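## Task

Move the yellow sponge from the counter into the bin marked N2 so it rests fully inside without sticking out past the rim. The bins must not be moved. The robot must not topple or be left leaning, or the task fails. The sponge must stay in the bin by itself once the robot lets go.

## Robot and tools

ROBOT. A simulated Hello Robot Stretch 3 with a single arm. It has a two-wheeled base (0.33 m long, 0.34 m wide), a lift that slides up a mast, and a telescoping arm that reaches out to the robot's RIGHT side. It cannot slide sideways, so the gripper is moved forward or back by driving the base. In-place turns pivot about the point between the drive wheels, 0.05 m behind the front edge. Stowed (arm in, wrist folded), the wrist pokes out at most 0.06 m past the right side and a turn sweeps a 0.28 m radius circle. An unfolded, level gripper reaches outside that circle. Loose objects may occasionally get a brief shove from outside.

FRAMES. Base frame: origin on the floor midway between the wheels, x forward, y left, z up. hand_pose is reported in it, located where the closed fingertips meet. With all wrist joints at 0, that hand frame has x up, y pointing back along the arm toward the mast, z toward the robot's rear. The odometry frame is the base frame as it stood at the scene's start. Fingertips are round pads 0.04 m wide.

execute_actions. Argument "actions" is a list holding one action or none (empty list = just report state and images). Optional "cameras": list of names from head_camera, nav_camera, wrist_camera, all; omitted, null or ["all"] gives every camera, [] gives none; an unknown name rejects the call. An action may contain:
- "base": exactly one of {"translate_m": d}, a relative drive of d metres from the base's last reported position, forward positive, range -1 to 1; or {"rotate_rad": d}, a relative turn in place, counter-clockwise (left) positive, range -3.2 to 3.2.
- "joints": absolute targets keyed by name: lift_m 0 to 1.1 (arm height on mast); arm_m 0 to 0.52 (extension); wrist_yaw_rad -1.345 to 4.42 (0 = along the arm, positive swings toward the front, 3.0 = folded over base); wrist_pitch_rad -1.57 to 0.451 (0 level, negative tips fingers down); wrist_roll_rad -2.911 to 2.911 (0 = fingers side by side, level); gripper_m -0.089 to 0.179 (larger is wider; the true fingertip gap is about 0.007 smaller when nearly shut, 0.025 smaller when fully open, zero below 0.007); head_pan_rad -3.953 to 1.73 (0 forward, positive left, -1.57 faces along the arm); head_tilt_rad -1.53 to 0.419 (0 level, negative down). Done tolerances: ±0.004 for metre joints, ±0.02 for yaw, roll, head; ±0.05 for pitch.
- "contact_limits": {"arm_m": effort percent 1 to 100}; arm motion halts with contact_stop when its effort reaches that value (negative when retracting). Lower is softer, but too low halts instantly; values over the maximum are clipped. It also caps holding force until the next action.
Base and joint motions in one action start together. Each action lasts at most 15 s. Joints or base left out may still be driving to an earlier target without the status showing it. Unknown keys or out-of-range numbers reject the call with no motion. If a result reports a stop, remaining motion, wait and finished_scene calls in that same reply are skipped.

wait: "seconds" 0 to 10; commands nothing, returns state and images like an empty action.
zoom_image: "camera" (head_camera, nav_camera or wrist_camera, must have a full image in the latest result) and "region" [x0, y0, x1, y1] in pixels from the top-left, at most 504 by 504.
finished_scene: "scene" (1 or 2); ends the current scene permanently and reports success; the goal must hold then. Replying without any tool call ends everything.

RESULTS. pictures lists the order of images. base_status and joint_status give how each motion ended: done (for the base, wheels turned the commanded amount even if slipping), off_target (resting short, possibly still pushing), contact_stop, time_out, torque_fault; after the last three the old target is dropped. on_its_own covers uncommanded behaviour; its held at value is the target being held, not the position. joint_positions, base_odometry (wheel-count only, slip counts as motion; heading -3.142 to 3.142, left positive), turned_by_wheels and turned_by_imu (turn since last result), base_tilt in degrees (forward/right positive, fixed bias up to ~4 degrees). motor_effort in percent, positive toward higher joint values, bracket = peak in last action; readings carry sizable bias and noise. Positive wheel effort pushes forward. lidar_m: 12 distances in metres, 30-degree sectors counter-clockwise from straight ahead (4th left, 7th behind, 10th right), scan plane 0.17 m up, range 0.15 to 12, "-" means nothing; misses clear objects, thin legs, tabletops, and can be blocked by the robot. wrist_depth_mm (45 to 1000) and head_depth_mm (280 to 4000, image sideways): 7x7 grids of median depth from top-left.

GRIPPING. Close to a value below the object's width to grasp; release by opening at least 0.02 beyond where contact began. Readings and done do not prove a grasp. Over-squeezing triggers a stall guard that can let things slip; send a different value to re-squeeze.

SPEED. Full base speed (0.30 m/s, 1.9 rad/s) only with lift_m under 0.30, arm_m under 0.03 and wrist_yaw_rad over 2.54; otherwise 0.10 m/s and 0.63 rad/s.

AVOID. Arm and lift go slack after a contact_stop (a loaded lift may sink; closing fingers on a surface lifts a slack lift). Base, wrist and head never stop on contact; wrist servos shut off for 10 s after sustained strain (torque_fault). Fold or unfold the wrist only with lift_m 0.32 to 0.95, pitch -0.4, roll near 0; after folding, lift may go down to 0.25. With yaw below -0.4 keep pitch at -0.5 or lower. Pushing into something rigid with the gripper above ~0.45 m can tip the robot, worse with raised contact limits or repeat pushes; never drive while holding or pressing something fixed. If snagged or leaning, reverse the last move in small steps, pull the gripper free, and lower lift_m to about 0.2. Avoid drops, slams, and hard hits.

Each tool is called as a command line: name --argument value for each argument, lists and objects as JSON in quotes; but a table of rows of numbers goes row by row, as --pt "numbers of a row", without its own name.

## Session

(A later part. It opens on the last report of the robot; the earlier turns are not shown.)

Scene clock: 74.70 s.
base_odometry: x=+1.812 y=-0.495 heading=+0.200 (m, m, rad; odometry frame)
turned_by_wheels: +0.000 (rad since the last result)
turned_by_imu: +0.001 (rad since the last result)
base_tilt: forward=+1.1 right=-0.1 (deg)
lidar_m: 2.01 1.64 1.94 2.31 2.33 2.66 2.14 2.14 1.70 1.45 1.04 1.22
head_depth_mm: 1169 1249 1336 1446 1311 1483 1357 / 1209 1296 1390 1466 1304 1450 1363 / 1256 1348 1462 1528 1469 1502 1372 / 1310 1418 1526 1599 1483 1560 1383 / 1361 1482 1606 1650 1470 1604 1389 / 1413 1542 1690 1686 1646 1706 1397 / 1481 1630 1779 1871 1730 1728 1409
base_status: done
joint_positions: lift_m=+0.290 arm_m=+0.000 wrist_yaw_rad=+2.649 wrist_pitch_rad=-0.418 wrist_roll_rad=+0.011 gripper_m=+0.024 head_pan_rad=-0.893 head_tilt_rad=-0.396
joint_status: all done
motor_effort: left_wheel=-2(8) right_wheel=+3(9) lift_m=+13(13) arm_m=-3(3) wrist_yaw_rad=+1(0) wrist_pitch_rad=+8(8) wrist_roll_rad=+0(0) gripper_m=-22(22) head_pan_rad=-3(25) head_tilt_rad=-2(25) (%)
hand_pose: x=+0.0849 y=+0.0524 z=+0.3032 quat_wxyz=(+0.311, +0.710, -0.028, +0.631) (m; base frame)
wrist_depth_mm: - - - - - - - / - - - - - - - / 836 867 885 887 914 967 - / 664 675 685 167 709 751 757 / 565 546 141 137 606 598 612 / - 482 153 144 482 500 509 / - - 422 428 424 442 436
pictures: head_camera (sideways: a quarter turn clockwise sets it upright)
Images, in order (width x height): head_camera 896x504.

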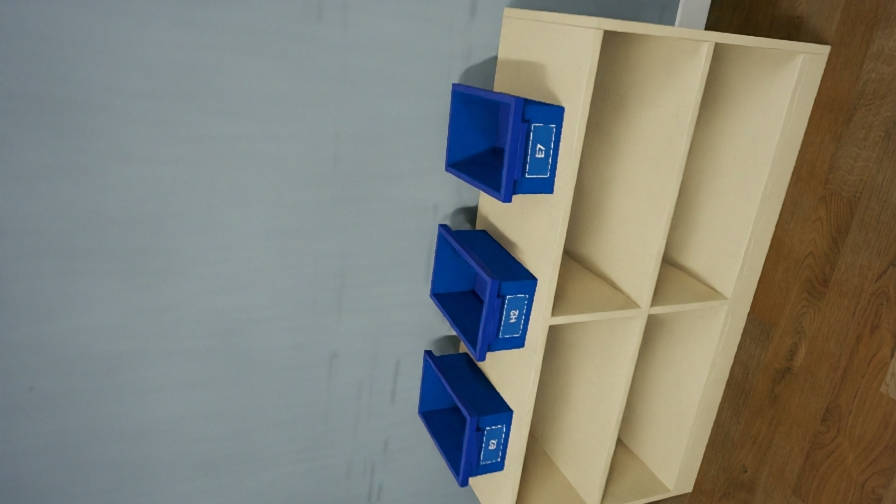

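execute_actions --actions '[{"base":{"rotate_rad":0.95}}]' --cameras '[]'

execute_actions --actions '[{"base":{"translate_m":1}}]' --cameras '[]'

execute_actions --actions '[{"base":{"rotate_rad":0.93},"joints":{"lift_m":0.94,"wrist_yaw_rad":0,"head_pan_rad":-1.57,"head_tilt_rad":-0.6}}]'

Scene clock: 80.00 s.
base_odometry: x=+1.812 y=-0.495 heading=+1.149 (m, m, rad; odometry frame)
turned_by_wheels: +0.950 (rad since the last result)
turned_by_imu: +0.941 (rad since the last result)
base_tilt: forward=+1.0 right=-0.1 (deg)
lidar_m: 1.96 2.34 2.31 2.54 2.17 2.14 1.82 1.46 1.05 1.22 2.02 1.63
head_depth_mm: 1876 2048 2191 2403 2236 1694 1353 / 1836 1971 2132 2318 2255 1707 1370 / 1787 1911 2080 2263 2297 1710 1373 / 1750 1882 2014 2203 2283 1725 1377 / 1701 1825 1976 2101 2237 1730 1388 / 1662 1790 1915 2066 2178 1742 1394 / 1629 1751 1868 2018 2117 1769 1400
base_status: done
joint_positions: lift_m=+0.290 arm_m=+0.000 wrist_yaw_rad=+2.649 wrist_pitch_rad=-0.418 wrist_roll_rad=+0.011 gripper_m=+0.024 head_pan_rad=-0.893 head_tilt_rad=-0.396
joint_status: not commanded
motor_effort: left_wheel=-3(12) right_wheel=+3(10) lift_m=+14(14) arm_m=-3(3) wrist_yaw_rad=+0(0) wrist_pitch_rad=+9(8) wrist_roll_rad=+0(0) gripper_m=-22(22) head_pan_rad=-3(3) head_tilt_rad=-1(2) (%)
hand_pose: x=+0.0849 y=+0.0524 z=+0.3032 quat_wxyz=(+0.311, +0.710, -0.028, +0.631) (m; base frame)
wrist_depth_mm: - - - - - - - / - - - - - - - / 816 885 887 928 933 969 977 / 681 692 682 167 715 732 736 / 574 551 141 136 581 594 614 / - 479 154 144 487 501 511 / - - 416 428 425 443 443
pictures: none
No camera images: the call's "cameras" was empty. Leave "cameras" out to get every camera's image.

Scene clock: 85.10 s.
base_odometry: x=+2.221 y=+0.418 heading=+1.149 (m, m, rad; odometry frame)
turned_by_wheels: +0.000 (rad since the last result)
turned_by_imu: +0.002 (rad since the last result)
base_tilt: forward=+1.0 right=-0.2 (deg)
lidar_m: 0.96 0.96 1.70 1.87 2.87 2.94 2.59 1.83 1.67 1.53 0.78 0.85
head_depth_mm: 1115 1194 1300 1418 1567 1655 1348 / 1083 1173 1266 1384 1511 1603 666 / 1060 1140 1228 1334 1420 763 648 / 1032 1109 1199 1278 1023 770 632 / 1013 1086 1169 1256 1033 745 597 / 989 1058 1135 1216 1041 778 575 / 970 1026 1111 1186 1055 756 570
base_status: done
joint_positions: lift_m=+0.290 arm_m=+0.000 wrist_yaw_rad=+2.649 wrist_pitch_rad=-0.418 wrist_roll_rad=+0.011 gripper_m=+0.024 head_pan_rad=-0.893 head_tilt_rad=-0.396
joint_status: not commanded
motor_effort: left_wheel=-3(9) right_wheel=+3(10) lift_m=+14(14) arm_m=-3(3) wrist_yaw_rad=+0(0) wrist_pitch_rad=+8(8) wrist_roll_rad=+0(0) gripper_m=-22(22) head_pan_rad=-2(3) head_tilt_rad=-3(2) (%)
hand_pose: x=+0.0849 y=+0.0524 z=+0.3031 quat_wxyz=(+0.311, +0.710, -0.028, +0.631) (m; base frame)
wrist_depth_mm: - - - - - - - / - - - - - - - / 834 842 882 901 912 969 972 / 671 665 695 167 712 740 736 / 565 551 141 136 588 585 601 / - 490 154 144 486 502 515 / - - 415 420 430 443 440
pictures: none
No camera images: the call's "cameras" was empty. Leave "cameras" out to get every camera's image.

Scene clock: 91.83 s.
base_odometry: x=+2.221 y=+0.418 heading=+2.079 (m, m, rad; odometry frame)
turned_by_wheels: +0.930 (rad since the last result)
turned_by_imu: +0.923 (rad since the last result)
base_tilt: forward=+0.9 right=-0.1 (deg)
lidar_m: 1.69 1.77 2.49 2.94 2.87 1.83 1.68 1.69 1.25 0.78 0.96 0.96
head_depth_mm: 997 1104 1233 1361 832 - - / 994 1101 1223 1013 805 - - / 992 1108 1231 1027 842 - - / 999 1109 1240 900 843 682 1219 / 1001 1107 1245 908 777 685 1228 / 1001 1111 1249 1049 731 709 1230 / 1004 1116 1251 1054 807 713 1235
base_status: done
joint_positions: lift_m=+0.940 arm_m=+0.000 wrist_yaw_rad=-0.001 wrist_pitch_rad=-0.425 wrist_roll_rad=+0.011 gripper_m=+0.024 head_pan_rad=-1.563 head_tilt_rad=-0.593
joint_status: all done
motor_effort: left_wheel=-3(12) right_wheel=+3(9) lift_m=+26(27) arm_m=-4(3) wrist_yaw_rad=+0(2) wrist_pitch_rad=+11(17) wrist_roll_rad=+0(0) gripper_m=-20(22) head_pan_rad=-2(25) head_tilt_rad=-4(23) (%)
hand_pose: x=-0.0218 y=-0.3689 z=+0.9508 quat_wxyz=(+0.687, +0.148, -0.695, -0.151) (m; base frame)
wrist_depth_mm: 898 891 866 864 849 832 831 / 886 955 917 944 948 953 909 / 529 707 542 666 787 - - / 493 527 525 562 595 - - / 451 353 145 144 504 - - / 385 387 144 141 403 - - / 991 963 365 368 368 382 -
pictures: head_camera (sideways: a quarter turn clockwise sets it upright), nav_camera (sideways: a quarter turn counterclockwise sets it upright), wrist_camera
Images, in order (width x height): head_camera 896x504, nav_camera 672x504, wrist_camera 644x364.

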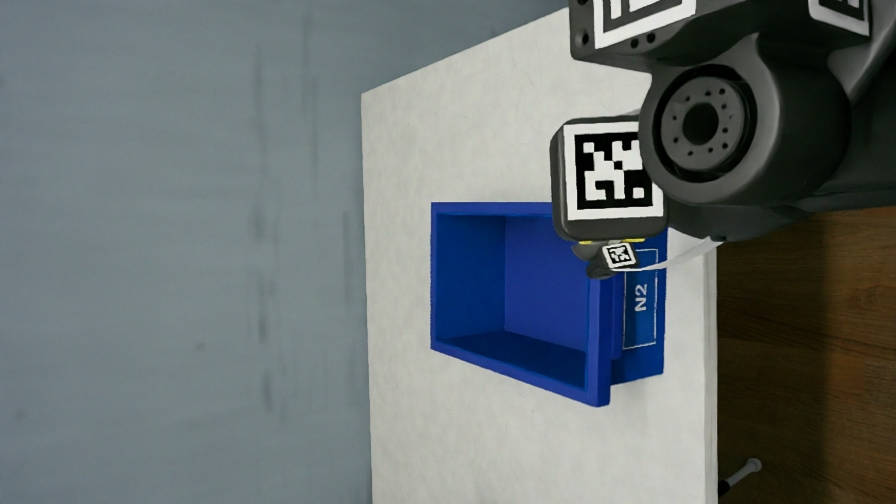

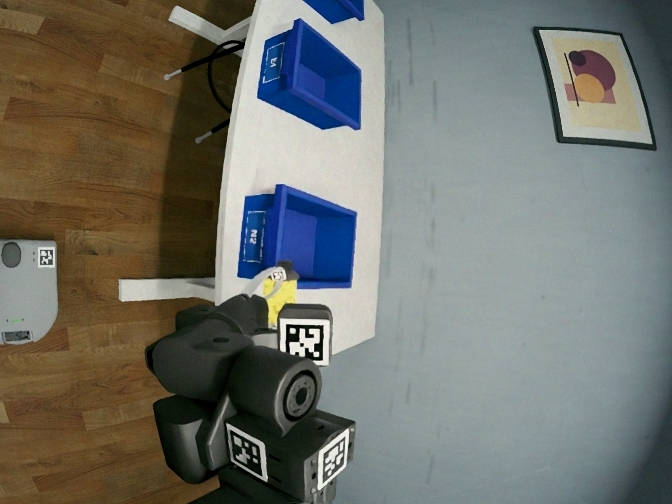

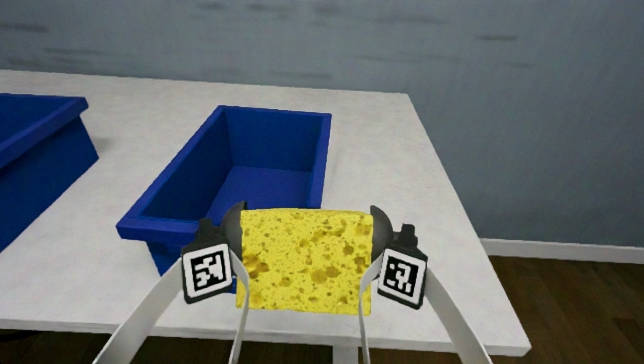

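execute_actions --actions '[{"base":{"translate_m":0.07},"joints":{"arm_m":0.27}}]' --cameras '[]'

execute_actions --actions '[{"joints":{"lift_m":0.89,"wrist_pitch_rad":-0.7}}]' --cameras '["wrist_camera"]'

execute_actions --actions '[{"joints":{"gripper_m":0.11}}]' --cameras '[]'

execute_actions --actions '[{"joints":{"lift_m":0.97}}]' --cameras '["wrist_camera"]'

finished_scene --scene 1

Scene clock: 98.97 s.
base_odometry: x=+2.187 y=+0.479 heading=+2.079 (m, m, rad; odometry frame)
turned_by_wheels: +0.000 (rad since the last result)
turned_by_imu: -0.001 (rad since the last result)
base_tilt: forward=+1.0 right=-0.2 (deg)
lidar_m: 1.63 1.70 2.39 2.94 2.96 1.89 1.74 1.68 0.80 0.80 0.92 0.91
head_depth_mm: 992 1106 1189 970 777 688 1209 / 996 1107 - 933 758 691 1185 / 1001 1110 - - 671 676 1215 / 1000 1113 1227 886 789 678 1227 / 1001 1111 1245 1039 749 703 1231 / 999 1110 1252 1049 803 708 1233 / 1005 1119 1254 1012 782 711 1235
base_status: done
joint_positions: lift_m=+0.940 arm_m=+0.270 wrist_yaw_rad=+0.000 wrist_pitch_rad=-0.424 wrist_roll_rad=+0.011 gripper_m=+0.024 head_pan_rad=-1.563 head_tilt_rad=-0.593
joint_status: all done
motor_effort: left_wheel=-3(5) right_wheel=+2(8) lift_m=+26(25) arm_m=+5(6) wrist_yaw_rad=+0(0) wrist_pitch_rad=+12(12) wrist_roll_rad=+0(0) gripper_m=-21(21) head_pan_rad=-2(3) head_tilt_rad=-4(3) (%)
hand_pose: x=-0.0216 y=-0.6382 z=+0.9508 quat_wxyz=(+0.687, +0.148, -0.695, -0.150) (m; base frame)
wrist_depth_mm: 639 637 646 633 633 616 618 / 684 711 711 702 686 671 668 / 675 693 718 739 727 754 758 / 541 550 567 574 594 804 833 / 450 457 146 144 494 512 949 / 382 394 144 142 390 409 - / 331 239 326 346 333 364 -
pictures: none
No camera images: the call's "cameras" was empty. Leave "cameras" out to get every camera's image.

Scene clock: 100.27 s.
base_odometry: x=+2.187 y=+0.479 heading=+2.079 (m, m, rad; odometry frame)
turned_by_wheels: +0.000 (rad since the last result)
turned_by_imu: +0.000 (rad since the last result)
base_tilt: forward=+1.0 right=-0.1 (deg)
lidar_m: 1.63 1.70 2.39 2.94 2.96 1.89 1.74 1.69 0.80 0.79 0.93 0.91
head_depth_mm: 998 1103 1236 - 731 686 1207 / 995 1102 1213 - 756 692 1182 / 1001 1107 1223 - 648 677 1220 / 997 1111 1241 890 683 678 1218 / 1002 1112 1252 1036 748 702 1227 / 1004 1114 1256 1045 803 707 1237 / 1000 1115 1251 1011 781 712 1240
base_status: not commanded
joint_positions: lift_m=+0.890 arm_m=+0.270 wrist_yaw_rad=+0.000 wrist_pitch_rad=-0.711 wrist_roll_rad=+0.011 gripper_m=+0.024 head_pan_rad=-1.563 head_tilt_rad=-0.593
joint_status: all done
motor_effort: left_wheel=-3(2) right_wheel=+2(2) lift_m=+13(25) arm_m=+4(4) wrist_yaw_rad=+0(1) wrist_pitch_rad=+6(12) wrist_roll_rad=+0(0) gripper_m=-20(20) head_pan_rad=-2(3) head_tilt_rad=-3(4) (%)
hand_pose: x=-0.0216 y=-0.5929 z=+0.8435 quat_wxyz=(+0.659, +0.245, -0.666, -0.248) (m; base frame)
wrist_depth_mm: 492 513 510 530 543 603 661 / 411 421 267 270 276 466 775 / 363 359 301 317 287 396 865 / 321 205 312 335 254 349 366 / 286 185 145 143 178 308 315 / 150 177 144 142 164 279 281 / 139 215 240 243 189 251 258
pictures: wrist_camera
Images, in order (width x height): wrist_camera 644x364.

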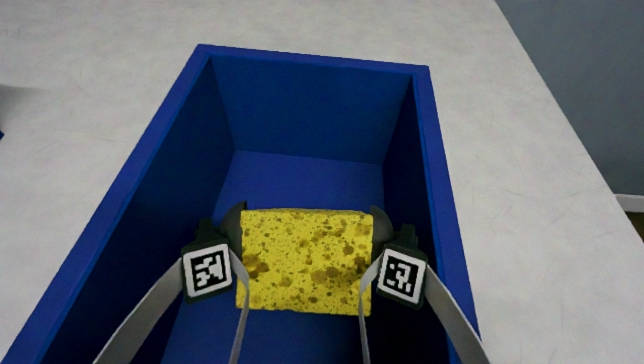

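Scene clock: 101.63 s.
base_odometry: x=+2.187 y=+0.479 heading=+2.079 (m, m, rad; odometry frame)
turned_by_wheels: +0.000 (rad since the last result)
turned_by_imu: +0.000 (rad since the last result)
base_tilt: forward=+1.0 right=-0.2 (deg)
lidar_m: 1.63 1.70 2.39 2.94 2.97 1.89 1.74 1.69 0.80 0.80 0.92 0.91
head_depth_mm: 991 1108 1240 - 733 687 1203 / 996 1105 1217 - 735 689 1184 / 1001 1110 1226 - 644 675 1212 / 1001 1115 1241 871 705 680 1221 / 1005 1113 1249 1040 748 705 1226 / 1004 1118 1257 1049 800 708 1225 / 1003 1112 1250 1013 780 712 1238
base_status: not commanded
joint_positions: lift_m=+0.890 arm_m=+0.270 wrist_yaw_rad=+0.005 wrist_pitch_rad=-0.712 wrist_roll_rad=+0.012 gripper_m=+0.110 head_pan_rad=-1.563 head_tilt_rad=-0.593
joint_status: all done
motor_effort: left_wheel=-1(3) right_wheel=-2(2) lift_m=+14(14) arm_m=+4(4) wrist_yaw_rad=-4(6) wrist_pitch_rad=+6(6) wrist_roll_rad=+0(0) gripper_m=+2(92) head_pan_rad=-3(3) head_tilt_rad=-4(3) (%)
hand_pose: x=-0.0207 y=-0.5928 z=+0.8434 quat_wxyz=(+0.660, +0.247, -0.666, -0.247) (m; base frame)
wrist_depth_mm: 481 513 515 540 547 579 672 / 412 425 266 270 266 466 763 / 360 359 294 316 281 393 870 / 319 203 311 329 260 343 359 / 285 165 286 188 191 302 315 / 258 152 265 181 213 277 280 / 186 179 239 237 204 245 259
pictures: none
No camera images: the call's "cameras" was empty. Leave "cameras" out to get every camera's image.

Scene clock: 103.20 s.
base_odometry: x=+2.187 y=+0.479 heading=+2.079 (m, m, rad; odometry frame)
turned_by_wheels: +0.000 (rad since the last result)
turned_by_imu: +0.000 (rad since the last result)
base_tilt: forward=+1.1 right=-0.2 (deg)
lidar_m: 1.63 1.70 2.39 2.94 2.96 1.89 1.74 1.68 0.80 0.80 0.92 0.91
head_depth_mm: 997 1095 - 966 779 688 1202 / 998 1090 - 972 755 692 1185 / 997 1102 - 876 707 677 1217 / 1004 1107 1231 899 742 682 1212 / 1002 1111 1251 1034 748 705 1228 / 1002 1118 1247 1046 803 708 1232 / 1010 1120 1249 1010 781 712 1235
base_status: not commanded
joint_positions: lift_m=+0.970 arm_m=+0.270 wrist_yaw_rad=+0.002 wrist_pitch_rad=-0.713 wrist_roll_rad=+0.011 gripper_m=+0.110 head_pan_rad=-1.563 head_tilt_rad=-0.593
joint_status: all done
motor_effort: left_wheel=-2(2) right_wheel=+2(2) lift_m=+25(28) arm_m=+4(5) wrist_yaw_rad=-2(5) wrist_pitch_rad=+6(6) wrist_roll_rad=+0(1) gripper_m=+0(2) head_pan_rad=-3(2) head_tilt_rad=-4(5) (%)
hand_pose: x=-0.0212 y=-0.5927 z=+0.9225 quat_wxyz=(+0.659, +0.246, -0.666, -0.248) (m; base frame)
wrist_depth_mm: 629 641 654 660 678 684 690 / 535 546 564 577 581 741 768 / 473 481 451 341 509 533 907 / 403 422 364 386 371 452 - / 370 377 362 382 357 398 - / 331 344 337 251 302 356 - / 308 230 304 306 291 324 335
pictures: wrist_camera
Images, in order (width x height): wrist_camera 644x364.

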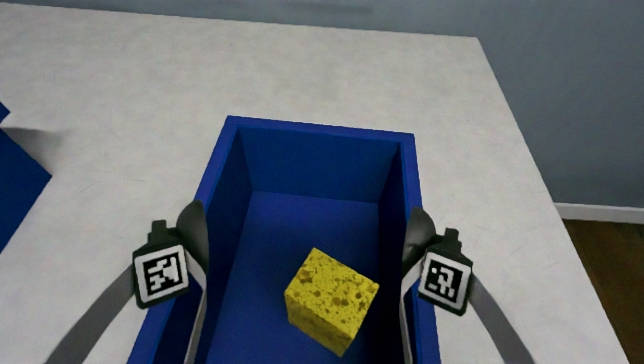

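The scene is finished: the task was done.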